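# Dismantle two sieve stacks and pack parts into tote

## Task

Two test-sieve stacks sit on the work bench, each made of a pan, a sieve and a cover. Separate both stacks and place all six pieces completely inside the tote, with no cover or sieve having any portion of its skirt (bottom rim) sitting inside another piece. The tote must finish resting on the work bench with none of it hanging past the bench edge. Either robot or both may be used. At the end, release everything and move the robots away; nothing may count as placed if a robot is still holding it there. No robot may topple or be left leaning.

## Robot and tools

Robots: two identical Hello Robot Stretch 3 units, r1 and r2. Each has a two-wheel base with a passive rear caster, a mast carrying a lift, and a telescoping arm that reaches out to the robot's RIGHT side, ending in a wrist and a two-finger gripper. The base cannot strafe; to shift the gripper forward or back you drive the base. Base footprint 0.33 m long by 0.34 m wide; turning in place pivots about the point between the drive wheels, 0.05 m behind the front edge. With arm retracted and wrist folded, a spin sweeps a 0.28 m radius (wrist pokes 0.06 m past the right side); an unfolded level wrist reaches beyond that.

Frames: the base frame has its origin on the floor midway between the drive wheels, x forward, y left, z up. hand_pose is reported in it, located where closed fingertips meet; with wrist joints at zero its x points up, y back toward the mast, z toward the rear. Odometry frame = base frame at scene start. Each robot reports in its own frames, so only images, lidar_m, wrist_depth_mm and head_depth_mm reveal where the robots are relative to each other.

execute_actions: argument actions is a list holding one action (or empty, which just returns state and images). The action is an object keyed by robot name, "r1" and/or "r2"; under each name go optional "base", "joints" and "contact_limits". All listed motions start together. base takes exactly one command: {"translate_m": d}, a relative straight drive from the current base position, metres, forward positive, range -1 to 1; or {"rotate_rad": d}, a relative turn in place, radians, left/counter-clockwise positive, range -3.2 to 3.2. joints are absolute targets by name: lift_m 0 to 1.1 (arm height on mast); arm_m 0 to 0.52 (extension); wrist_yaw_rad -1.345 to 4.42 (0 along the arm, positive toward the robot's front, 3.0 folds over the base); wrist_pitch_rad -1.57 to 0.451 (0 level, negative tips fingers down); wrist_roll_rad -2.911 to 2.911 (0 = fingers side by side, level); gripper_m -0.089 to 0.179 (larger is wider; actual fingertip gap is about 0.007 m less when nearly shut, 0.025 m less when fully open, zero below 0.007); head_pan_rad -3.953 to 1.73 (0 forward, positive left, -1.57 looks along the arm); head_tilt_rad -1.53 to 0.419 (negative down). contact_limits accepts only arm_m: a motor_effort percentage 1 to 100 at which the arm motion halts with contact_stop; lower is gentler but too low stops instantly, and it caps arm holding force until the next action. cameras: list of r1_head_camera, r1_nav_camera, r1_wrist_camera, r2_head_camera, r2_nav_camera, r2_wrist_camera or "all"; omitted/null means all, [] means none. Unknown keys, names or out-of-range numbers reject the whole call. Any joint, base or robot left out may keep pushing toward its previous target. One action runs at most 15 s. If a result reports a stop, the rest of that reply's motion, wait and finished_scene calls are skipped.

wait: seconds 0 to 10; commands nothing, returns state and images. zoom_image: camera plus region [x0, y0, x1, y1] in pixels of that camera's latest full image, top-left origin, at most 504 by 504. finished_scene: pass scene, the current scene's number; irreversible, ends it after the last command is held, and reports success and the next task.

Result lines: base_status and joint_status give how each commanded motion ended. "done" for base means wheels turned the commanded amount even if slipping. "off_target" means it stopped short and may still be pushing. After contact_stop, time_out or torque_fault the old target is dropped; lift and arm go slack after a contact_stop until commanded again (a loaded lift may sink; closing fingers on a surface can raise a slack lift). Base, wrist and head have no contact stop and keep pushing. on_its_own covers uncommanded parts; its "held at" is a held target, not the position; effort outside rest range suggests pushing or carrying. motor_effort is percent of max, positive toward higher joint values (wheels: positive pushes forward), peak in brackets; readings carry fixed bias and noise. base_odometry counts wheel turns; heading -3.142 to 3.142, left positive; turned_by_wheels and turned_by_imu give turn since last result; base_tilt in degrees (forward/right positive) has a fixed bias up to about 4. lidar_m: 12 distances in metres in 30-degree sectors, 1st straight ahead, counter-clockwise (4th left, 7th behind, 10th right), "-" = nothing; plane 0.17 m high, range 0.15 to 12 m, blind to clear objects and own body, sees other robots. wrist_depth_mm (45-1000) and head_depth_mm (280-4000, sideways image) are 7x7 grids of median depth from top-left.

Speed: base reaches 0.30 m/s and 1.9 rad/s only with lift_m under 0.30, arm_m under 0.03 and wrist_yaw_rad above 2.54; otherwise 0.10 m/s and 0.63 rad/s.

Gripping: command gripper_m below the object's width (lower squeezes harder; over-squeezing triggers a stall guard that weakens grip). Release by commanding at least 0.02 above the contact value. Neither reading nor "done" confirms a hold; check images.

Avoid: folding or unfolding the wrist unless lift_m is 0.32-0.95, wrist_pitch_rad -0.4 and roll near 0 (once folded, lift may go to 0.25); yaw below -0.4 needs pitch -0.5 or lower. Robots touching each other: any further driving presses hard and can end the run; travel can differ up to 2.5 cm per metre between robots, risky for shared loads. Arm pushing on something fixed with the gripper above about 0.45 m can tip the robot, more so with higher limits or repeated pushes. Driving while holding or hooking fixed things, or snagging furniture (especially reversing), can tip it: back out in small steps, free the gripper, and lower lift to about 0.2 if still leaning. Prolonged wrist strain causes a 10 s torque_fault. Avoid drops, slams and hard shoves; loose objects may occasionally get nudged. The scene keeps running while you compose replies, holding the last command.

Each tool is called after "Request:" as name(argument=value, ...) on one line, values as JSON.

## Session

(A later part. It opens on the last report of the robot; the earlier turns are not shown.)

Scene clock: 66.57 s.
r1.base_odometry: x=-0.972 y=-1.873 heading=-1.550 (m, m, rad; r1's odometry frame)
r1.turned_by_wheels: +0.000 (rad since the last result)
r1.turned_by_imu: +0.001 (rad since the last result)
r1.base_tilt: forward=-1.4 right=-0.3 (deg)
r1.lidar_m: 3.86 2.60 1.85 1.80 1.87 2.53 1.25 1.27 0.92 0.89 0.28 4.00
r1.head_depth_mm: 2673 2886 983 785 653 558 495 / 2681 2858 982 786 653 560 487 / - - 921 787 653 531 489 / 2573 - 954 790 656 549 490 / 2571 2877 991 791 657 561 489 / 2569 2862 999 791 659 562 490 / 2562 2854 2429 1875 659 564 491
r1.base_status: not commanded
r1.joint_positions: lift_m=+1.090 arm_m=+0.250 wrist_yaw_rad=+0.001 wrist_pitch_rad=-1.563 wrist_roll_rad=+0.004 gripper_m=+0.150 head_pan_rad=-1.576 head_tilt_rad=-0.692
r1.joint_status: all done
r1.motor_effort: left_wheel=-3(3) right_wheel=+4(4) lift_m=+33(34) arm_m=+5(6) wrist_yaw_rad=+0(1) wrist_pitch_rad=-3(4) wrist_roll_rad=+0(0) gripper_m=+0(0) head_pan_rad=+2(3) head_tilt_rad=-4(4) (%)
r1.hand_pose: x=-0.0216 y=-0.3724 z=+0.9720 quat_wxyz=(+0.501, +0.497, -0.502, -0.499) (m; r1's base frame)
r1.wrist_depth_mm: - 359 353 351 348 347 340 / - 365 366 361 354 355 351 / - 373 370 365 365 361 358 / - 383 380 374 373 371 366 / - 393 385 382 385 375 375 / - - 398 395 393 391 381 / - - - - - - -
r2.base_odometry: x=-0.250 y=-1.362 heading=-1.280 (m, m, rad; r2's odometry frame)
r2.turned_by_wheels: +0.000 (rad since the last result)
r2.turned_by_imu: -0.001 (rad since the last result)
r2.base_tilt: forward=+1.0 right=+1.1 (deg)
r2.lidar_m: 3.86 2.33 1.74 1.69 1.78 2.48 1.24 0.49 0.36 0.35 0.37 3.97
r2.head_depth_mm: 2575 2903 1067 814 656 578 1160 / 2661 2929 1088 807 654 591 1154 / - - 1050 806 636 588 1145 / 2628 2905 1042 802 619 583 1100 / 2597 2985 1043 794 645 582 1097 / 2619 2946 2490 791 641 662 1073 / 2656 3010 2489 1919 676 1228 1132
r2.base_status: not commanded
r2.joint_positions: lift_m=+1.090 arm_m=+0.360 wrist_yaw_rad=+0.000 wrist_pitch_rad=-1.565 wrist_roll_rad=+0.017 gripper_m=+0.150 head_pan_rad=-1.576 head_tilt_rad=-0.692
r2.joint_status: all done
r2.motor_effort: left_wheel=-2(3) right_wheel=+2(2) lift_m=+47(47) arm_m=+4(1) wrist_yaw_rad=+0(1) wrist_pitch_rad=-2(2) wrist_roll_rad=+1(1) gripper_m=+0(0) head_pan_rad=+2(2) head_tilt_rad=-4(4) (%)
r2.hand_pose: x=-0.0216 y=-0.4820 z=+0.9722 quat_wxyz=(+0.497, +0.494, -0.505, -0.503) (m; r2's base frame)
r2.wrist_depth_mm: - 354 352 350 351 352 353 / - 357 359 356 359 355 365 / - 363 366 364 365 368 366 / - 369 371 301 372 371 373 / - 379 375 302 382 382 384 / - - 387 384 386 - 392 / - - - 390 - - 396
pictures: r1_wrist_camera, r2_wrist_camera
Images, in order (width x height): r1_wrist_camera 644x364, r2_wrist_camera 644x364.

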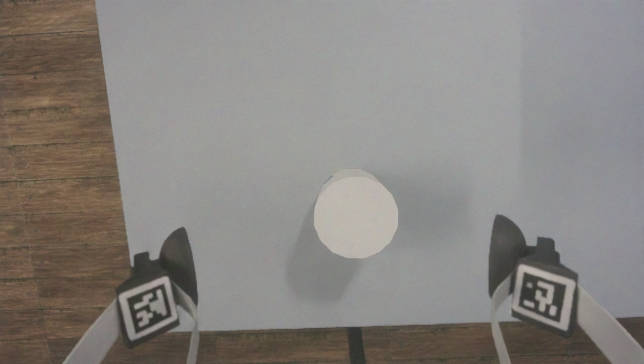

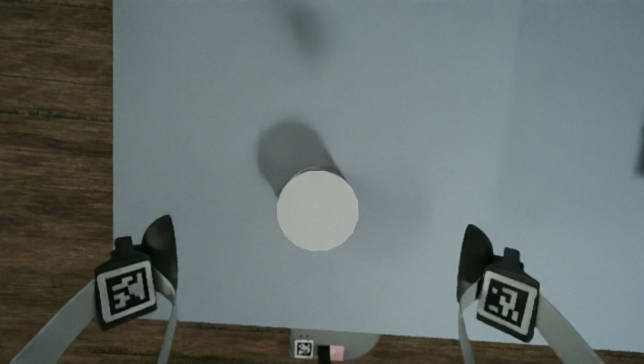

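Request:
execute_actions(actions=[{"r1":{"base":{"translate_m":-0.017},"joints":{"arm_m":0.233,"lift_m":0.94}},"r2":{"joints":{"lift_m":0.94}}}], cameras=["r1_wrist_camera","r2_wrist_camera"])

Request:
execute_actions(actions=[{"r1":{"joints":{"gripper_m":0.05}},"r2":{"joints":{"gripper_m":0.05}}}], cameras=[])

Request:
execute_actions(actions=[{"r1":{"joints":{"lift_m":1.0}},"r2":{"joints":{"lift_m":1.0}}}], cameras=["r1_head_camera","r2_head_camera"])

Request:
execute_actions(actions=[{"r1":{"base":{"translate_m":-0.45},"joints":{"lift_m":1.09}},"r2":{"base":{"translate_m":-0.42},"joints":{"lift_m":1.09}}}], cameras=["r1_wrist_camera","r2_wrist_camera"])

Scene clock: 77.40 s.
r1.base_odometry: x=-0.973 y=-1.856 heading=-1.550 (m, m, rad; r1's odometry frame)
r1.turned_by_wheels: +0.000 (rad since the last result)
r1.turned_by_imu: +0.001 (rad since the last result)
r1.base_tilt: forward=-1.5 right=-0.4 (deg)
r1.lidar_m: 3.89 2.60 1.85 1.80 1.86 2.53 1.24 1.27 0.92 0.88 0.29 4.04
r1.head_depth_mm: 2609 2810 - 773 651 559 496 / 2597 - - 784 671 558 488 / 2575 2782 - - 639 538 489 / 2583 2833 993 790 642 539 489 / 2594 2840 994 794 673 562 490 / 2585 2848 994 790 659 562 490 / 2553 2816 2434 842 660 563 491
r1.base_status: done
r1.joint_positions: lift_m=+0.940 arm_m=+0.233 wrist_yaw_rad=+0.001 wrist_pitch_rad=-1.564 wrist_roll_rad=+0.004 gripper_m=+0.150 head_pan_rad=-1.576 head_tilt_rad=-0.692
r1.joint_status: all done
r1.motor_effort: left_wheel=-3(8) right_wheel=+3(4) lift_m=+20(32) arm_m=-5(6) wrist_yaw_rad=+0(0) wrist_pitch_rad=-3(2) wrist_roll_rad=+0(0) gripper_m=+0(0) head_pan_rad=+3(3) head_tilt_rad=-3(3) (%)
r1.hand_pose: x=-0.0216 y=-0.3560 z=+0.8226 quat_wxyz=(+0.501, +0.497, -0.502, -0.499) (m; r1's base frame)
r1.wrist_depth_mm: 214 213 211 208 208 205 204 / 219 217 216 214 212 210 209 / 224 221 219 219 217 215 213 / 229 228 226 197 220 219 218 / 235 233 232 154 154 223 222 / 240 239 236 157 157 231 227 / 247 246 241 240 239 236 234
r2.base_odometry: x=-0.250 y=-1.362 heading=-1.280 (m, m, rad; r2's odometry frame)
r2.turned_by_wheels: +0.000 (rad since the last result)
r2.turned_by_imu: -0.001 (rad since the last result)
r2.base_tilt: forward=+1.0 right=+1.2 (deg)
r2.lidar_m: 3.87 2.33 1.75 1.69 1.77 2.48 1.24 0.49 0.36 0.35 0.37 3.97
r2.head_depth_mm: 2570 2845 - 812 658 578 1154 / 2604 - 972 809 657 589 1151 / 2584 - 989 804 635 587 1148 / 2617 2925 1087 775 618 585 1100 / 2629 2954 1032 796 643 583 1098 / 2641 2986 2475 790 643 662 1072 / 2643 3040 2500 1918 678 1223 1135
r2.base_status: not commanded
r2.joint_positions: lift_m=+0.940 arm_m=+0.360 wrist_yaw_rad=+0.000 wrist_pitch_rad=-1.565 wrist_roll_rad=+0.017 gripper_m=+0.150 head_pan_rad=-1.576 head_tilt_rad=-0.692
r2.joint_status: all done
r2.motor_effort: left_wheel=-3(2) right_wheel=+2(2) lift_m=+36(43) arm_m=+4(4) wrist_yaw_rad=+0(1) wrist_pitch_rad=-1(1) wrist_roll_rad=+1(1) gripper_m=+0(1) head_pan_rad=+2(3) head_tilt_rad=-4(4) (%)
r2.hand_pose: x=-0.0216 y=-0.4820 z=+0.8225 quat_wxyz=(+0.497, +0.494, -0.505, -0.503) (m; r2's base frame)
r2.wrist_depth_mm: 205 205 206 208 209 210 210 / 209 209 211 212 213 212 213 / 214 216 216 216 216 218 218 / 218 217 220 218 221 222 222 / 223 220 223 150 224 225 226 / 226 - 226 152 228 - 231 / 232 232 232 156 234 237 236
pictures: r1_wrist_camera, r2_wrist_camera
Images, in order (width x height): r1_wrist_camera 644x364, r2_wrist_camera 644x364.

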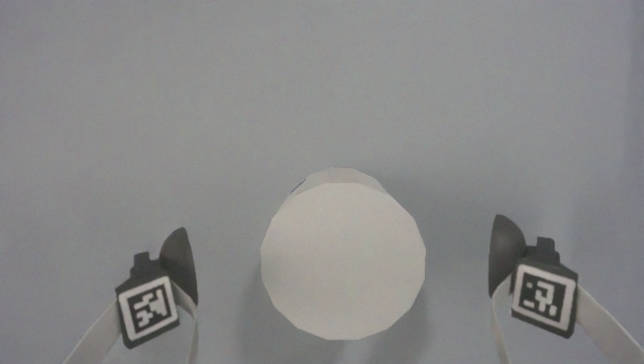

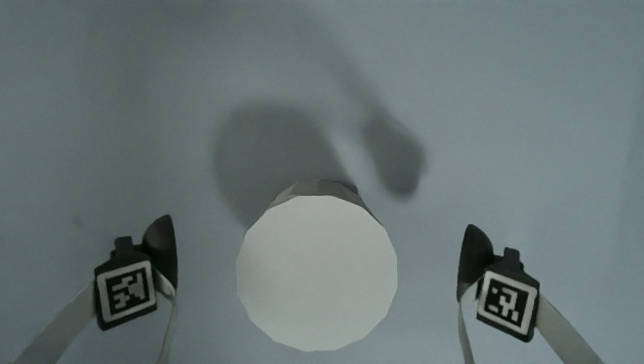

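Scene clock: 78.90 s.
r1.base_odometry: x=-0.973 y=-1.856 heading=-1.550 (m, m, rad; r1's odometry frame)
r1.turned_by_wheels: +0.000 (rad since the last result)
r1.turned_by_imu: +0.000 (rad since the last result)
r1.base_tilt: forward=-1.5 right=-0.4 (deg)
r1.lidar_m: 3.87 2.59 1.84 1.81 1.86 2.52 1.24 1.27 0.92 0.89 0.29 4.05
r1.head_depth_mm: 2583 2810 - 773 653 558 496 / 2593 - - 775 655 561 490 / 2611 2792 - - 654 538 488 / 2575 2826 990 791 658 539 489 / 2577 2830 989 790 657 562 490 / 2575 2825 999 792 658 563 491 / 2542 2835 2424 842 659 564 490
r1.base_status: not commanded
r1.joint_positions: lift_m=+0.940 arm_m=+0.233 wrist_yaw_rad=+0.001 wrist_pitch_rad=-1.564 wrist_roll_rad=+0.004 gripper_m=+0.051 head_pan_rad=-1.576 head_tilt_rad=-0.692
r1.joint_status: all done
r1.motor_effort: left_wheel=-3(3) right_wheel=+3(3) lift_m=+20(20) arm_m=-5(5) wrist_yaw_rad=+0(0) wrist_pitch_rad=-3(3) wrist_roll_rad=+0(0) gripper_m=-16(99) head_pan_rad=+3(3) head_tilt_rad=-3(4) (%)
r1.hand_pose: x=-0.0216 y=-0.3560 z=+0.8226 quat_wxyz=(+0.501, +0.497, -0.502, -0.499) (m; r1's base frame)
r1.wrist_depth_mm: 214 212 211 209 207 207 204 / 219 218 215 213 212 211 209 / 224 222 220 219 218 216 213 / 229 227 226 186 220 219 218 / 236 233 230 152 152 225 222 / 241 238 - 157 155 228 228 / 246 244 242 239 238 236 234
r2.base_odometry: x=-0.250 y=-1.362 heading=-1.280 (m, m, rad; r2's odometry frame)
r2.turned_by_wheels: +0.000 (rad since the last result)
r2.turned_by_imu: +0.000 (rad since the last result)
r2.base_tilt: forward=+1.0 right=+1.2 (deg)
r2.lidar_m: 3.86 2.32 1.74 1.69 1.77 2.49 1.24 0.49 0.36 0.35 0.37 3.96
r2.head_depth_mm: 2582 2855 - 812 658 578 1153 / 2593 - 974 807 654 588 1155 / 2608 - 971 801 635 588 1147 / 2612 2942 1088 774 617 584 1099 / 2606 2972 1037 795 644 583 1099 / 2643 2970 2498 788 641 664 1072 / 2650 3015 2502 1930 674 1234 1132
r2.base_status: not commanded
r2.joint_positions: lift_m=+0.940 arm_m=+0.360 wrist_yaw_rad=+0.000 wrist_pitch_rad=-1.565 wrist_roll_rad=+0.017 gripper_m=+0.051 head_pan_rad=-1.576 head_tilt_rad=-0.692
r2.joint_status: all done
r2.motor_effort: left_wheel=-3(2) right_wheel=+2(2) lift_m=+36(36) arm_m=+4(4) wrist_yaw_rad=+0(0) wrist_pitch_rad=-1(1) wrist_roll_rad=+1(0) gripper_m=-14(88) head_pan_rad=+3(3) head_tilt_rad=-3(4) (%)
r2.hand_pose: x=-0.0216 y=-0.4820 z=+0.8225 quat_wxyz=(+0.497, +0.494, -0.505, -0.503) (m; r2's base frame)
r2.wrist_depth_mm: 206 207 206 208 208 210 210 / 209 211 210 213 212 213 213 / 214 214 216 215 215 218 217 / 218 218 219 217 221 221 221 / 223 222 222 147 224 224 227 / 228 227 150 151 151 229 230 / 230 231 231 154 234 233 237
pictures: none
No camera images: the call's "cameras" was empty. Leave "cameras" out to get every camera's image.

Scene clock: 80.27 s.
r1.base_odometry: x=-0.973 y=-1.856 heading=-1.550 (m, m, rad; r1's odometry frame)
r1.turned_by_wheels: +0.000 (rad since the last result)
r1.turned_by_imu: +0.000 (rad since the last result)
r1.base_tilt: forward=-1.6 right=-0.6 (deg)
r1.lidar_m: 3.87 2.59 1.84 1.80 1.87 2.53 1.24 1.27 0.92 0.88 0.29 4.03
r1.head_depth_mm: - 2913 953 784 654 558 496 / - - 947 787 652 560 489 / 2494 - - 744 503 548 488 / 2538 2823 1013 747 517 549 489 / 2583 2846 998 791 657 563 490 / 2556 2855 998 794 659 561 490 / 2559 2853 2433 841 658 563 491
r1.base_status: not commanded
r1.joint_positions: lift_m=+1.000 arm_m=+0.233 wrist_yaw_rad=+0.001 wrist_pitch_rad=-1.564 wrist_roll_rad=+0.004 gripper_m=+0.051 head_pan_rad=-1.576 head_tilt_rad=-0.692
r1.joint_status: all done
r1.motor_effort: left_wheel=-3(3) right_wheel=+3(3) lift_m=+34(36) arm_m=-6(5) wrist_yaw_rad=+0(0) wrist_pitch_rad=-3(3) wrist_roll_rad=+0(0) gripper_m=-15(15) head_pan_rad=+3(3) head_tilt_rad=-3(3) (%)
r1.hand_pose: x=-0.0216 y=-0.3560 z=+0.8820 quat_wxyz=(+0.501, +0.497, -0.502, -0.499) (m; r1's base frame)
r1.wrist_depth_mm: 272 270 271 267 264 262 260 / 278 276 273 270 269 269 264 / 286 282 280 278 276 273 271 / 294 290 287 247 282 280 277 / 299 297 292 154 152 285 284 / - 306 - 156 156 290 291 / - 309 307 305 302 303 296
r2.base_odometry: x=-0.250 y=-1.362 heading=-1.280 (m, m, rad; r2's odometry frame)
r2.turned_by_wheels: +0.000 (rad since the last result)
r2.turned_by_imu: +0.000 (rad since the last result)
r2.base_tilt: forward=+1.0 right=+1.2 (deg)
r2.lidar_m: 3.87 2.33 1.74 1.69 1.77 2.47 1.24 0.49 0.36 0.35 0.37 4.00
r2.head_depth_mm: 2516 - 1072 816 658 579 1156 / 2524 3012 1056 810 654 589 1157 / 2517 - 1031 791 649 587 1151 / 2615 2989 1042 672 630 585 1094 / 2614 3005 1034 796 645 582 1099 / 2639 2979 2508 791 641 663 1075 / 2655 3041 2496 1921 675 1236 1134
r2.base_status: not commanded
r2.joint_positions: lift_m=+1.000 arm_m=+0.360 wrist_yaw_rad=+0.000 wrist_pitch_rad=-1.565 wrist_roll_rad=+0.017 gripper_m=+0.051 head_pan_rad=-1.576 head_tilt_rad=-0.692
r2.joint_status: all done
r2.motor_effort: left_wheel=-2(2) right_wheel=+2(2) lift_m=+48(51) arm_m=+4(4) wrist_yaw_rad=+1(1) wrist_pitch_rad=-1(1) wrist_roll_rad=+1(1) gripper_m=-14(14) head_pan_rad=+2(2) head_tilt_rad=-4(4) (%)
r2.hand_pose: x=-0.0216 y=-0.4820 z=+0.8822 quat_wxyz=(+0.497, +0.494, -0.505, -0.503) (m; r2's base frame)
r2.wrist_depth_mm: 264 265 267 264 267 267 269 / 269 269 268 270 271 272 271 / 275 273 275 275 275 274 278 / - 277 276 276 281 282 282 / - 283 283 148 285 288 287 / - 288 149 151 152 294 292 / - 294 297 153 297 298 298
pictures: r1_head_camera (sideways: a quarter turn clockwise sets it upright), r2_head_camera (sideways: a quarter turn clockwise sets it upright)
Images, in order (width x height): r1_head_camera 896x504, r2_head_camera 896x504.

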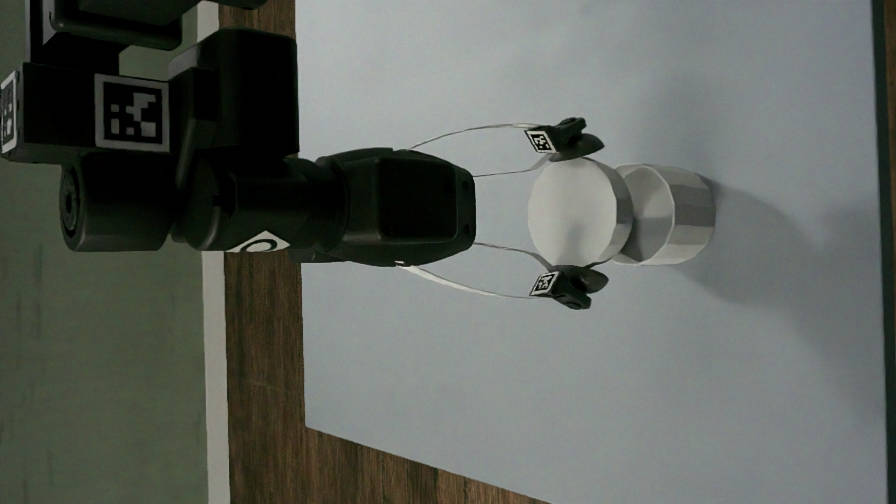

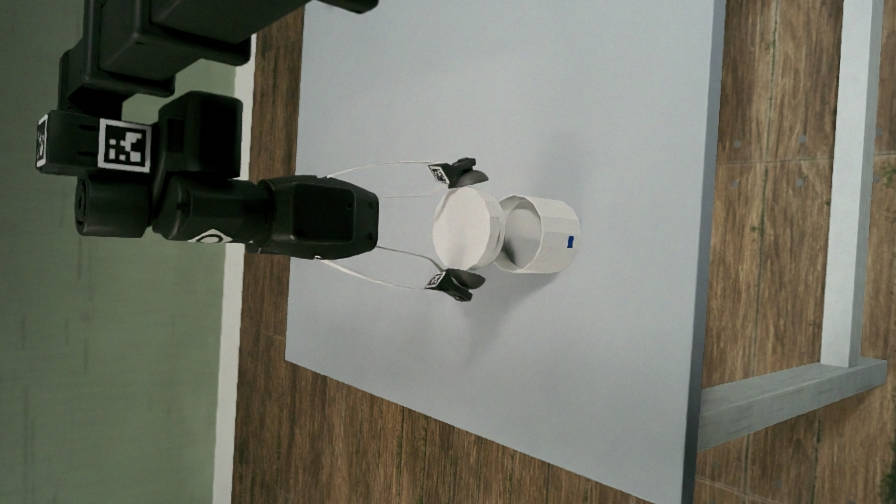

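Scene clock: 85.70 s.
r1.base_odometry: x=-0.982 y=-1.406 heading=-1.550 (m, m, rad; r1's odometry frame)
r1.turned_by_wheels: +0.000 (rad since the last result)
r1.turned_by_imu: +0.001 (rad since the last result)
r1.base_tilt: forward=-1.5 right=-0.4 (deg)
r1.lidar_m: 4.33 2.55 1.87 1.79 1.85 2.53 4.45 0.80 0.93 0.89 0.92 0.67
r1.head_depth_mm: 2716 2816 981 693 608 558 497 / 2709 2834 870 759 608 559 497 / - - 884 456 593 560 497 / 2554 - 886 456 591 560 498 / 2591 2843 996 748 627 562 499 / 2588 2836 1001 792 657 562 490 / 2579 2810 996 798 657 562 491
r1.base_status: done
r1.joint_positions: lift_m=+1.090 arm_m=+0.233 wrist_yaw_rad=+0.001 wrist_pitch_rad=-1.564 wrist_roll_rad=+0.004 gripper_m=+0.051 head_pan_rad=-1.576 head_tilt_rad=-0.692
r1.joint_status: all done
r1.motor_effort: left_wheel=-3(7) right_wheel=+4(5) lift_m=+33(35) arm_m=-5(5) wrist_yaw_rad=+0(0) wrist_pitch_rad=-3(3) wrist_roll_rad=+0(0) gripper_m=-15(15) head_pan_rad=+3(3) head_tilt_rad=-3(3) (%)
r1.hand_pose: x=-0.0216 y=-0.3559 z=+0.9720 quat_wxyz=(+0.501, +0.498, -0.502, -0.499) (m; r1's base frame)
r1.wrist_depth_mm: 357 358 330 350 345 296 345 / 367 371 357 360 354 302 349 / 377 374 355 366 359 276 359 / 383 384 380 284 371 373 366 / 391 392 386 153 153 376 376 / 402 399 - 157 155 383 383 / - - - 160 - - -
r2.base_odometry: x=-0.371 y=-0.960 heading=-1.280 (m, m, rad; r2's odometry frame)
r2.turned_by_wheels: +0.000 (rad since the last result)
r2.turned_by_imu: +0.000 (rad since the last result)
r2.base_tilt: forward=+1.0 right=+1.1 (deg)
r2.lidar_m: 4.27 2.35 1.75 1.70 1.79 2.50 4.48 0.47 0.35 0.34 0.36 0.50
r2.head_depth_mm: 2556 2888 1071 733 641 578 1153 / 769 2830 949 808 638 575 1156 / - - 931 773 641 573 1147 / 2607 2877 936 706 646 571 1148 / 2633 2977 1034 794 646 582 1138 / 2631 2957 1025 789 641 579 1092 / 2626 3006 1023 784 639 575 1090
r2.base_status: done
r2.joint_positions: lift_m=+1.090 arm_m=+0.360 wrist_yaw_rad=+0.000 wrist_pitch_rad=-1.565 wrist_roll_rad=+0.017 gripper_m=+0.051 head_pan_rad=-1.576 head_tilt_rad=-0.692
r2.joint_status: all done
r2.motor_effort: left_wheel=-2(6) right_wheel=+1(3) lift_m=+48(49) arm_m=+4(4) wrist_yaw_rad=+0(0) wrist_pitch_rad=-1(1) wrist_roll_rad=+1(1) gripper_m=-14(14) head_pan_rad=+3(3) head_tilt_rad=-4(4) (%)
r2.hand_pose: x=-0.0216 y=-0.4820 z=+0.9722 quat_wxyz=(+0.497, +0.494, -0.505, -0.503) (m; r2's base frame)
r2.wrist_depth_mm: 346 350 351 346 350 351 297 / 360 357 360 352 354 354 295 / 361 359 363 361 367 360 366 / 368 370 369 368 366 368 372 / 378 374 372 147 285 291 380 / 379 386 150 151 151 390 392 / - - - 153 397 392 398
pictures: r1_wrist_camera, r2_wrist_camera
Images, in order (width x height): r1_wrist_camera 644x364, r2_wrist_camera 644x364.

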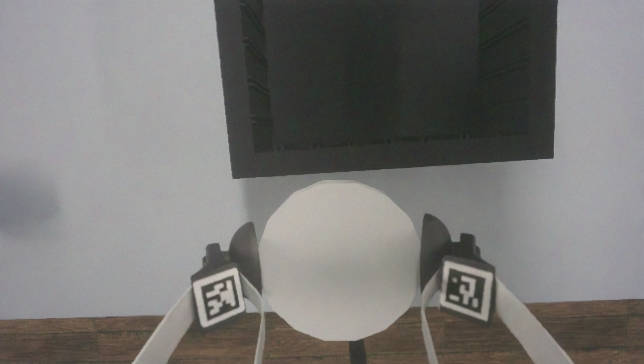

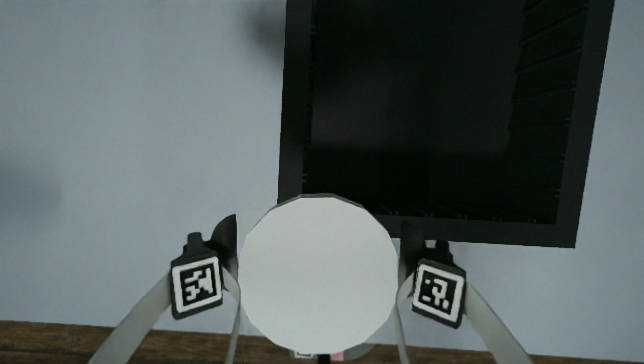

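Request:
execute_actions(actions=[{"r1":{"base":{"translate_m":-0.014},"joints":{"arm_m":0.422}},"r2":{"base":{"translate_m":-0.073},"joints":{"arm_m":0.409}}}], cameras=[])

Request:
execute_actions(actions=[{"r1":{"joints":{"lift_m":0.902}},"r2":{"joints":{"lift_m":0.905}}}], cameras=["r1_wrist_camera","r2_wrist_camera"])

Request:
execute_actions(actions=[{"r1":{"joints":{"gripper_m":0.11}},"r2":{"joints":{"gripper_m":0.11}}}], cameras=[])

Request:
execute_actions(actions=[{"r1":{"joints":{"lift_m":1.02}},"r2":{"joints":{"lift_m":1.02}}}], cameras=["r1_wrist_camera","r2_wrist_camera"])

Request:
execute_actions(actions=[{"r1":{"base":{"translate_m":0.464},"joints":{"arm_m":0.233,"gripper_m":0.15}},"r2":{"base":{"translate_m":0.493},"joints":{"arm_m":0.36,"gripper_m":0.15}}}], cameras=["r1_wrist_camera","r2_wrist_camera"])

Scene clock: 103.97 s.
r1.base_odometry: x=-0.982 y=-1.392 heading=-1.550 (m, m, rad; r1's odometry frame)
r1.turned_by_wheels: +0.000 (rad since the last result)
r1.turned_by_imu: +0.001 (rad since the last result)
r1.base_tilt: forward=-1.5 right=-0.5 (deg)
r1.lidar_m: 4.33 2.54 1.88 1.80 1.86 2.52 4.44 0.79 0.93 0.89 0.92 0.68
r1.head_depth_mm: 2586 2878 982 739 609 558 496 / 2578 2820 870 748 609 558 497 / 578 728 885 782 609 560 499 / 2484 2786 884 787 608 561 498 / 2594 2861 958 744 613 561 499 / 2610 2803 997 795 659 563 499 / 2569 2802 1000 794 659 563 490
r1.base_status: done
r1.joint_positions: lift_m=+1.090 arm_m=+0.422 wrist_yaw_rad=+0.000 wrist_pitch_rad=-1.564 wrist_roll_rad=+0.004 gripper_m=+0.051 head_pan_rad=-1.576 head_tilt_rad=-0.692
r1.joint_status: all done
r1.motor_effort: left_wheel=-3(7) right_wheel=+3(5) lift_m=+34(34) arm_m=+5(7) wrist_yaw_rad=+0(0) wrist_pitch_rad=-3(3) wrist_roll_rad=+0(0) gripper_m=-15(15) head_pan_rad=+3(3) head_tilt_rad=-4(3) (%)
r1.hand_pose: x=-0.0216 y=-0.5443 z=+0.9720 quat_wxyz=(+0.501, +0.497, -0.502, -0.499) (m; r1's base frame)
r1.wrist_depth_mm: 355 356 344 345 345 280 343 / 365 366 339 357 354 309 349 / 374 375 367 365 359 323 358 / 385 383 363 371 370 329 366 / 396 390 350 153 152 328 373 / 403 400 - 156 155 381 383 / 411 411 348 303 306 302 391
r2.base_odometry: x=-0.392 y=-0.890 heading=-1.280 (m, m, rad; r2's odometry frame)
r2.turned_by_wheels: +0.000 (rad since the last result)
r2.turned_by_imu: -0.001 (rad since the last result)
r2.base_tilt: forward=+1.0 right=+1.2 (deg)
r2.lidar_m: 4.35 2.34 1.75 1.70 1.79 2.50 4.40 0.47 0.35 0.34 0.35 0.49
r2.head_depth_mm: 2570 2916 1073 813 660 565 1159 / 2572 2913 1016 735 637 574 1154 / - 2893 702 800 640 572 1150 / 2600 2929 911 795 643 571 1146 / 2593 2964 1034 735 646 570 1144 / 2605 2976 1027 792 641 579 1099 / 2627 2951 1017 786 637 576 1089
r2.base_status: done
r2.joint_positions: lift_m=+1.090 arm_m=+0.409 wrist_yaw_rad=+0.000 wrist_pitch_rad=-1.565 wrist_roll_rad=+0.017 gripper_m=+0.051 head_pan_rad=-1.576 head_tilt_rad=-0.692
r2.joint_status: all done
r2.motor_effort: left_wheel=-2(6) right_wheel=+2(4) lift_m=+48(48) arm_m=+4(7) wrist_yaw_rad=+0(0) wrist_pitch_rad=-1(1) wrist_roll_rad=+1(1) gripper_m=-14(14) head_pan_rad=+2(2) head_tilt_rad=-4(4) (%)
r2.hand_pose: x=-0.0216 y=-0.5309 z=+0.9722 quat_wxyz=(+0.497, +0.494, -0.505, -0.503) (m; r2's base frame)
r2.wrist_depth_mm: 349 349 320 347 347 305 358 / 354 355 329 355 352 303 357 / 360 365 346 363 360 316 367 / 369 368 362 363 372 372 372 / 372 378 284 147 368 376 382 / 383 381 151 151 151 389 391 / 385 389 393 154 391 393 395
pictures: none
No camera images: the call's "cameras" was empty. Leave "cameras" out to get every camera's image.

Scene clock: 106.50 s.
r1.base_odometry: x=-0.982 y=-1.392 heading=-1.550 (m, m, rad; r1's odometry frame)
r1.turned_by_wheels: +0.000 (rad since the last result)
r1.turned_by_imu: +0.000 (rad since the last result)
r1.base_tilt: forward=-1.5 right=-0.4 (deg)
r1.lidar_m: 4.34 2.55 1.87 1.80 1.86 2.52 4.45 0.79 0.93 0.89 0.92 0.68
r1.head_depth_mm: 2613 2845 - 652 608 558 495 / 2593 - 829 747 609 559 497 / 2521 - 855 784 610 559 497 / 695 2766 961 789 606 561 498 / 2598 2830 958 744 613 562 499 / 2589 2863 998 793 657 562 499 / 2562 2882 1000 794 659 563 491
r1.base_status: not commanded
r1.joint_positions: lift_m=+0.902 arm_m=+0.422 wrist_yaw_rad=+0.000 wrist_pitch_rad=-1.564 wrist_roll_rad=+0.004 gripper_m=+0.051 head_pan_rad=-1.576 head_tilt_rad=-0.692
r1.joint_status: all done
r1.motor_effort: left_wheel=-3(3) right_wheel=+3(3) lift_m=+20(32) arm_m=+5(5) wrist_yaw_rad=+0(0) wrist_pitch_rad=-3(3) wrist_roll_rad=+0(0) gripper_m=-15(15) head_pan_rad=+3(3) head_tilt_rad=-3(4) (%)
r1.hand_pose: x=-0.0216 y=-0.5443 z=+0.7846 quat_wxyz=(+0.501, +0.497, -0.502, -0.499) (m; r1's base frame)
r1.wrist_depth_mm: 113 152 172 170 169 168 165 / 112 151 176 174 173 171 169 / 110 148 180 178 176 175 172 / 109 145 184 180 179 178 176 / 108 143 187 153 153 182 180 / 106 141 - 156 156 186 185 / 105 127 198 195 194 193 187
r2.base_odometry: x=-0.392 y=-0.890 heading=-1.280 (m, m, rad; r2's odometry frame)
r2.turned_by_wheels: +0.000 (rad since the last result)
r2.turned_by_imu: +0.000 (rad since the last result)
r2.base_tilt: forward=+1.0 right=+1.2 (deg)
r2.lidar_m: 4.36 2.35 1.76 1.70 1.78 2.50 4.42 0.46 0.35 0.34 0.35 0.49
r2.head_depth_mm: 2572 2876 2888 - 631 564 1158 / 2575 2808 863 726 637 574 1151 / 2449 596 931 800 639 573 1154 / 1074 2902 939 772 642 572 1143 / 2622 2972 1033 733 644 568 1136 / 2612 3024 1030 790 641 579 1096 / 2660 3004 1018 785 638 575 1088
r2.base_status: not commanded
r2.joint_positions: lift_m=+0.905 arm_m=+0.409 wrist_yaw_rad=+0.000 wrist_pitch_rad=-1.565 wrist_roll_rad=+0.017 gripper_m=+0.051 head_pan_rad=-1.576 head_tilt_rad=-0.692
r2.joint_status: all done
r2.motor_effort: left_wheel=-2(2) right_wheel=+2(2) lift_m=+37(45) arm_m=+4(4) wrist_yaw_rad=+1(0) wrist_pitch_rad=-1(1) wrist_roll_rad=+1(1) gripper_m=-14(14) head_pan_rad=+3(3) head_tilt_rad=-4(4) (%)
r2.hand_pose: x=-0.0216 y=-0.5309 z=+0.7875 quat_wxyz=(+0.497, +0.494, -0.505, -0.503) (m; r2's base frame)
r2.wrist_depth_mm: 105 141 171 172 173 172 172 / 107 144 175 175 176 176 170 / 108 147 178 179 179 179 170 / 109 150 182 182 182 182 167 / 111 151 182 147 184 186 165 / 112 143 150 151 151 189 162 / 113 154 167 154 175 187 161
pictures: r1_wrist_camera, r2_wrist_camera
Images, in order (width x height): r1_wrist_camera 644x364, r2_wrist_camera 644x364.

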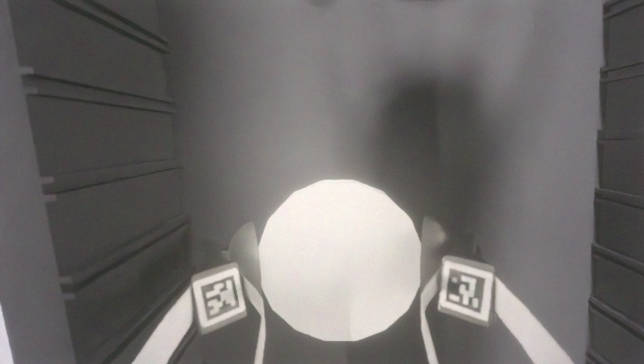

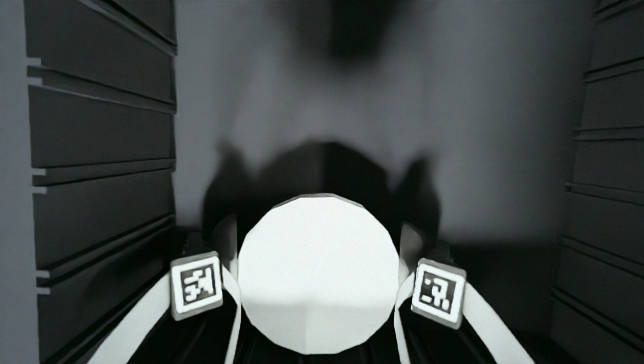

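Scene clock: 107.60 s.
r1.base_odometry: x=-0.982 y=-1.392 heading=-1.550 (m, m, rad; r1's odometry frame)
r1.turned_by_wheels: +0.000 (rad since the last result)
r1.turned_by_imu: +0.000 (rad since the last result)
r1.base_tilt: forward=-1.3 right=-0.3 (deg)
r1.lidar_m: 4.35 2.54 1.87 1.80 1.86 2.52 4.44 0.79 0.93 0.89 0.92 0.68
r1.head_depth_mm: 2578 2854 - 653 609 559 497 / 2610 - 836 747 610 560 497 / 2522 - 853 784 610 560 498 / 695 2850 888 785 607 562 498 / 2575 2846 957 730 613 562 499 / 2560 2836 995 794 658 562 500 / 2582 2833 999 795 660 563 491
r1.base_status: not commanded
r1.joint_positions: lift_m=+0.902 arm_m=+0.422 wrist_yaw_rad=+0.000 wrist_pitch_rad=-1.564 wrist_roll_rad=+0.004 gripper_m=+0.110 head_pan_rad=-1.576 head_tilt_rad=-0.692
r1.joint_status: all done
r1.motor_effort: left_wheel=-3(3) right_wheel=+3(3) lift_m=+21(20) arm_m=+5(5) wrist_yaw_rad=+0(0) wrist_pitch_rad=-3(3) wrist_roll_rad=+0(0) gripper_m=+0(92) head_pan_rad=+3(3) head_tilt_rad=-4(3) (%)
r1.hand_pose: x=-0.0216 y=-0.5443 z=+0.7846 quat_wxyz=(+0.501, +0.497, -0.502, -0.499) (m; r1's base frame)
r1.wrist_depth_mm: 113 152 171 170 168 168 165 / 112 151 175 174 172 171 169 / 110 148 179 177 176 174 172 / 109 146 183 180 179 179 176 / 108 143 187 164 163 183 181 / 107 132 191 168 168 - 184 / 105 124 196 195 193 192 178
r2.base_odometry: x=-0.392 y=-0.890 heading=-1.280 (m, m, rad; r2's odometry frame)
r2.turned_by_wheels: +0.000 (rad since the last result)
r2.turned_by_imu: +0.000 (rad since the last result)
r2.base_tilt: forward=+0.9 right=+1.1 (deg)
r2.lidar_m: 4.36 2.35 1.76 1.70 1.79 2.51 4.40 0.47 0.35 0.34 0.35 0.49
r2.head_depth_mm: 2552 2883 2875 - 631 565 1157 / 2567 2817 843 726 636 574 1156 / 2474 599 931 799 640 573 1151 / 1069 2906 939 773 644 572 1143 / 2622 2978 1032 729 644 569 1138 / 2619 2988 1025 787 641 579 1093 / 2641 2988 1020 787 639 576 1092
r2.base_status: not commanded
r2.joint_positions: lift_m=+0.905 arm_m=+0.409 wrist_yaw_rad=+0.000 wrist_pitch_rad=-1.565 wrist_roll_rad=+0.017 gripper_m=+0.110 head_pan_rad=-1.576 head_tilt_rad=-0.692
r2.joint_status: all done
r2.motor_effort: left_wheel=-2(2) right_wheel=+2(2) lift_m=+38(37) arm_m=+4(4) wrist_yaw_rad=+0(0) wrist_pitch_rad=-1(2) wrist_roll_rad=+1(1) gripper_m=+0(80) head_pan_rad=+3(3) head_tilt_rad=-4(4) (%)
r2.hand_pose: x=-0.0216 y=-0.5309 z=+0.7875 quat_wxyz=(+0.497, +0.494, -0.505, -0.503) (m; r2's base frame)
r2.wrist_depth_mm: 105 142 171 173 172 173 172 / 106 145 174 175 175 176 170 / 108 146 178 179 178 179 168 / 109 150 182 181 182 183 167 / 111 143 183 163 185 186 166 / 112 134 187 166 188 190 163 / 110 158 169 168 183 181 161
pictures: none
No camera images: the call's "cameras" was empty. Leave "cameras" out to get every camera's image.

Scene clock: 109.50 s.
r1.base_odometry: x=-0.982 y=-1.392 heading=-1.550 (m, m, rad; r1's odometry frame)
r1.turned_by_wheels: +0.000 (rad since the last result)
r1.turned_by_imu: +0.000 (rad since the last result)
r1.base_tilt: forward=-1.4 right=-0.4 (deg)
r1.lidar_m: 4.32 2.54 1.88 1.80 1.86 2.53 4.45 0.79 0.93 0.89 0.92 0.68
r1.head_depth_mm: - 2878 986 740 608 558 496 / 2608 2872 854 743 608 559 497 / - 646 868 782 610 559 497 / 1251 2830 883 785 608 561 498 / 2603 2842 994 728 612 562 499 / 2595 2831 994 794 657 562 499 / 2570 2850 1000 793 658 563 490
r1.base_status: not commanded
r1.joint_positions: lift_m=+1.020 arm_m=+0.422 wrist_yaw_rad=+0.000 wrist_pitch_rad=-1.564 wrist_roll_rad=+0.004 gripper_m=+0.110 head_pan_rad=-1.576 head_tilt_rad=-0.692
r1.joint_status: all done
r1.motor_effort: left_wheel=-3(2) right_wheel=+3(4) lift_m=+34(35) arm_m=+6(6) wrist_yaw_rad=+0(0) wrist_pitch_rad=-3(3) wrist_roll_rad=+0(0) gripper_m=+0(0) head_pan_rad=+3(3) head_tilt_rad=-3(3) (%)
r1.hand_pose: x=-0.0216 y=-0.5443 z=+0.9020 quat_wxyz=(+0.501, +0.497, -0.502, -0.499) (m; r1's base frame)
r1.wrist_depth_mm: 291 287 281 283 280 261 201 / 298 296 288 288 285 267 206 / 305 302 282 295 292 272 211 / 311 309 273 281 298 278 292 / 319 315 301 285 304 263 299 / 327 322 316 314 314 - 307 / 336 332 280 322 314 278 315
r2.base_odometry: x=-0.392 y=-0.890 heading=-1.280 (m, m, rad; r2's odometry frame)
r2.turned_by_wheels: +0.000 (rad since the last result)
r2.turned_by_imu: +0.000 (rad since the last result)
r2.base_tilt: forward=+1.0 right=+1.2 (deg)
r2.lidar_m: 4.35 2.35 1.76 1.71 1.79 2.50 4.41 0.47 0.35 0.34 0.35 0.50
r2.head_depth_mm: 2447 2939 1070 812 659 564 1161 / - 2947 1017 736 637 575 1159 / - 587 933 785 641 572 1152 / 2612 2904 934 795 644 569 1146 / 2624 2953 1033 716 644 569 1136 / 2639 3009 1030 791 643 580 1095 / 2647 2978 1017 784 637 575 1096
r2.base_status: not commanded
r2.joint_positions: lift_m=+1.020 arm_m=+0.409 wrist_yaw_rad=+0.000 wrist_pitch_rad=-1.565 wrist_roll_rad=+0.017 gripper_m=+0.110 head_pan_rad=-1.576 head_tilt_rad=-0.692
r2.joint_status: all done
r2.motor_effort: left_wheel=-2(2) right_wheel=+1(1) lift_m=+47(48) arm_m=+4(3) wrist_yaw_rad=+0(0) wrist_pitch_rad=-1(1) wrist_roll_rad=+1(1) gripper_m=+1(0) head_pan_rad=+2(2) head_tilt_rad=-3(4) (%)
r2.hand_pose: x=-0.0216 y=-0.5309 z=+0.9022 quat_wxyz=(+0.497, +0.494, -0.505, -0.503) (m; r2's base frame)
r2.wrist_depth_mm: 279 282 273 280 263 259 283 / 285 288 286 286 286 254 291 / 292 291 290 292 295 251 298 / 296 296 293 298 300 245 303 / 301 303 302 279 304 241 311 / 311 310 234 244 250 223 314 / 314 316 318 320 317 224 321
pictures: r1_wrist_camera, r2_wrist_camera
Images, in order (width x height): r1_wrist_camera 644x364, r2_wrist_camera 644x364.

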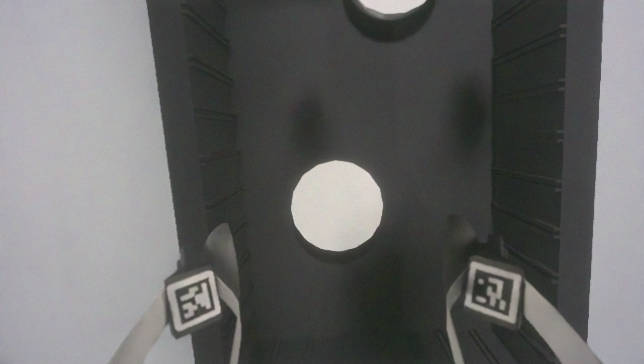

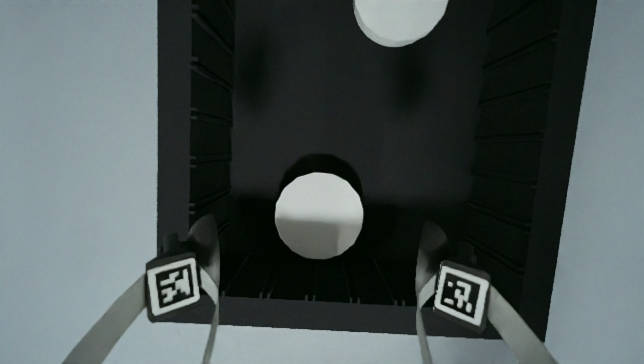

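Scene clock: 115.37 s.
r1.base_odometry: x=-0.973 y=-1.856 heading=-1.550 (m, m, rad; r1's odometry frame)
r1.turned_by_wheels: +0.000 (rad since the last result)
r1.turned_by_imu: +0.001 (rad since the last result)
r1.base_tilt: forward=-1.4 right=-0.2 (deg)
r1.lidar_m: 3.85 2.59 1.85 1.80 1.87 2.53 1.24 1.27 0.92 0.89 0.29 4.05
r1.head_depth_mm: - 2858 985 785 652 557 496 / - - 985 788 640 559 488 / - - - 745 655 547 488 / 2599 2855 1029 767 657 548 489 / 2574 2849 990 793 641 560 490 / 2567 2842 994 794 658 562 490 / 2565 2796 2413 846 659 564 491
r1.base_status: done
r1.joint_positions: lift_m=+1.020 arm_m=+0.233 wrist_yaw_rad=+0.000 wrist_pitch_rad=-1.564 wrist_roll_rad=+0.004 gripper_m=+0.150 head_pan_rad=-1.576 head_tilt_rad=-0.692
r1.joint_status: all done
r1.motor_effort: left_wheel=-2(3) right_wheel=+4(12) lift_m=+34(33) arm_m=-5(6) wrist_yaw_rad=+0(0) wrist_pitch_rad=-3(3) wrist_roll_rad=+0(0) gripper_m=+0(94) head_pan_rad=+3(3) head_tilt_rad=-3(3) (%)
r1.hand_pose: x=-0.0216 y=-0.3559 z=+0.9020 quat_wxyz=(+0.501, +0.498, -0.502, -0.499) (m; r1's base frame)
r1.wrist_depth_mm: 292 290 287 283 283 280 280 / 299 298 295 292 290 287 282 / 309 304 301 296 294 291 290 / - 307 307 270 302 300 296 / - 318 315 275 308 308 303 / - 326 321 319 318 313 310 / - 335 329 326 323 320 -
r2.base_odometry: x=-0.251 y=-1.363 heading=-1.280 (m, m, rad; r2's odometry frame)
r2.turned_by_wheels: +0.000 (rad since the last result)
r2.turned_by_imu: -0.002 (rad since the last result)
r2.base_tilt: forward=+1.0 right=+1.2 (deg)
r2.lidar_m: 3.85 2.32 1.74 1.69 1.77 2.48 1.24 0.49 0.36 0.35 0.37 4.00
r2.head_depth_mm: - 3007 1072 814 658 578 1158 / - 3037 1060 809 655 590 1159 / - - 1008 803 649 587 1151 / 2618 2943 975 797 631 585 1106 / 2650 2973 1037 781 644 584 1097 / 2648 3005 2495 790 642 662 1074 / 2664 2972 2504 1924 674 1231 1134
r2.base_status: done
r2.joint_positions: lift_m=+1.020 arm_m=+0.360 wrist_yaw_rad=+0.000 wrist_pitch_rad=-1.565 wrist_roll_rad=+0.017 gripper_m=+0.150 head_pan_rad=-1.576 head_tilt_rad=-0.692
r2.joint_status: all done
r2.motor_effort: left_wheel=-2(2) right_wheel=+1(6) lift_m=+47(47) arm_m=-3(3) wrist_yaw_rad=+0(0) wrist_pitch_rad=-1(1) wrist_roll_rad=+1(1) gripper_m=+0(82) head_pan_rad=+2(3) head_tilt_rad=-4(3) (%)
r2.hand_pose: x=-0.0216 y=-0.4825 z=+0.9022 quat_wxyz=(+0.497, +0.494, -0.505, -0.503) (m; r2's base frame)
r2.wrist_depth_mm: 990 283 284 285 285 285 287 / - 289 288 290 290 292 293 / - 293 295 297 294 296 300 / - 299 297 296 302 302 306 / - 303 303 273 308 307 309 / - - 310 314 312 - 316 / - 314 314 319 318 324 321
pictures: r1_wrist_camera, r2_wrist_camera
Images, in order (width x height): r1_wrist_camera 644x364, r2_wrist_camera 644x364.

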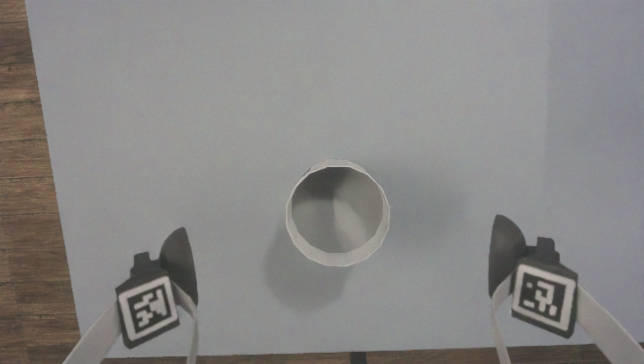

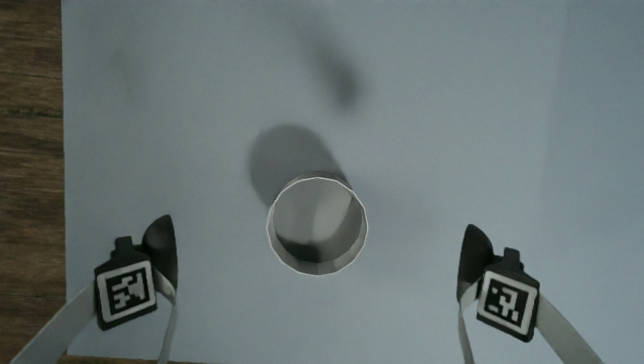

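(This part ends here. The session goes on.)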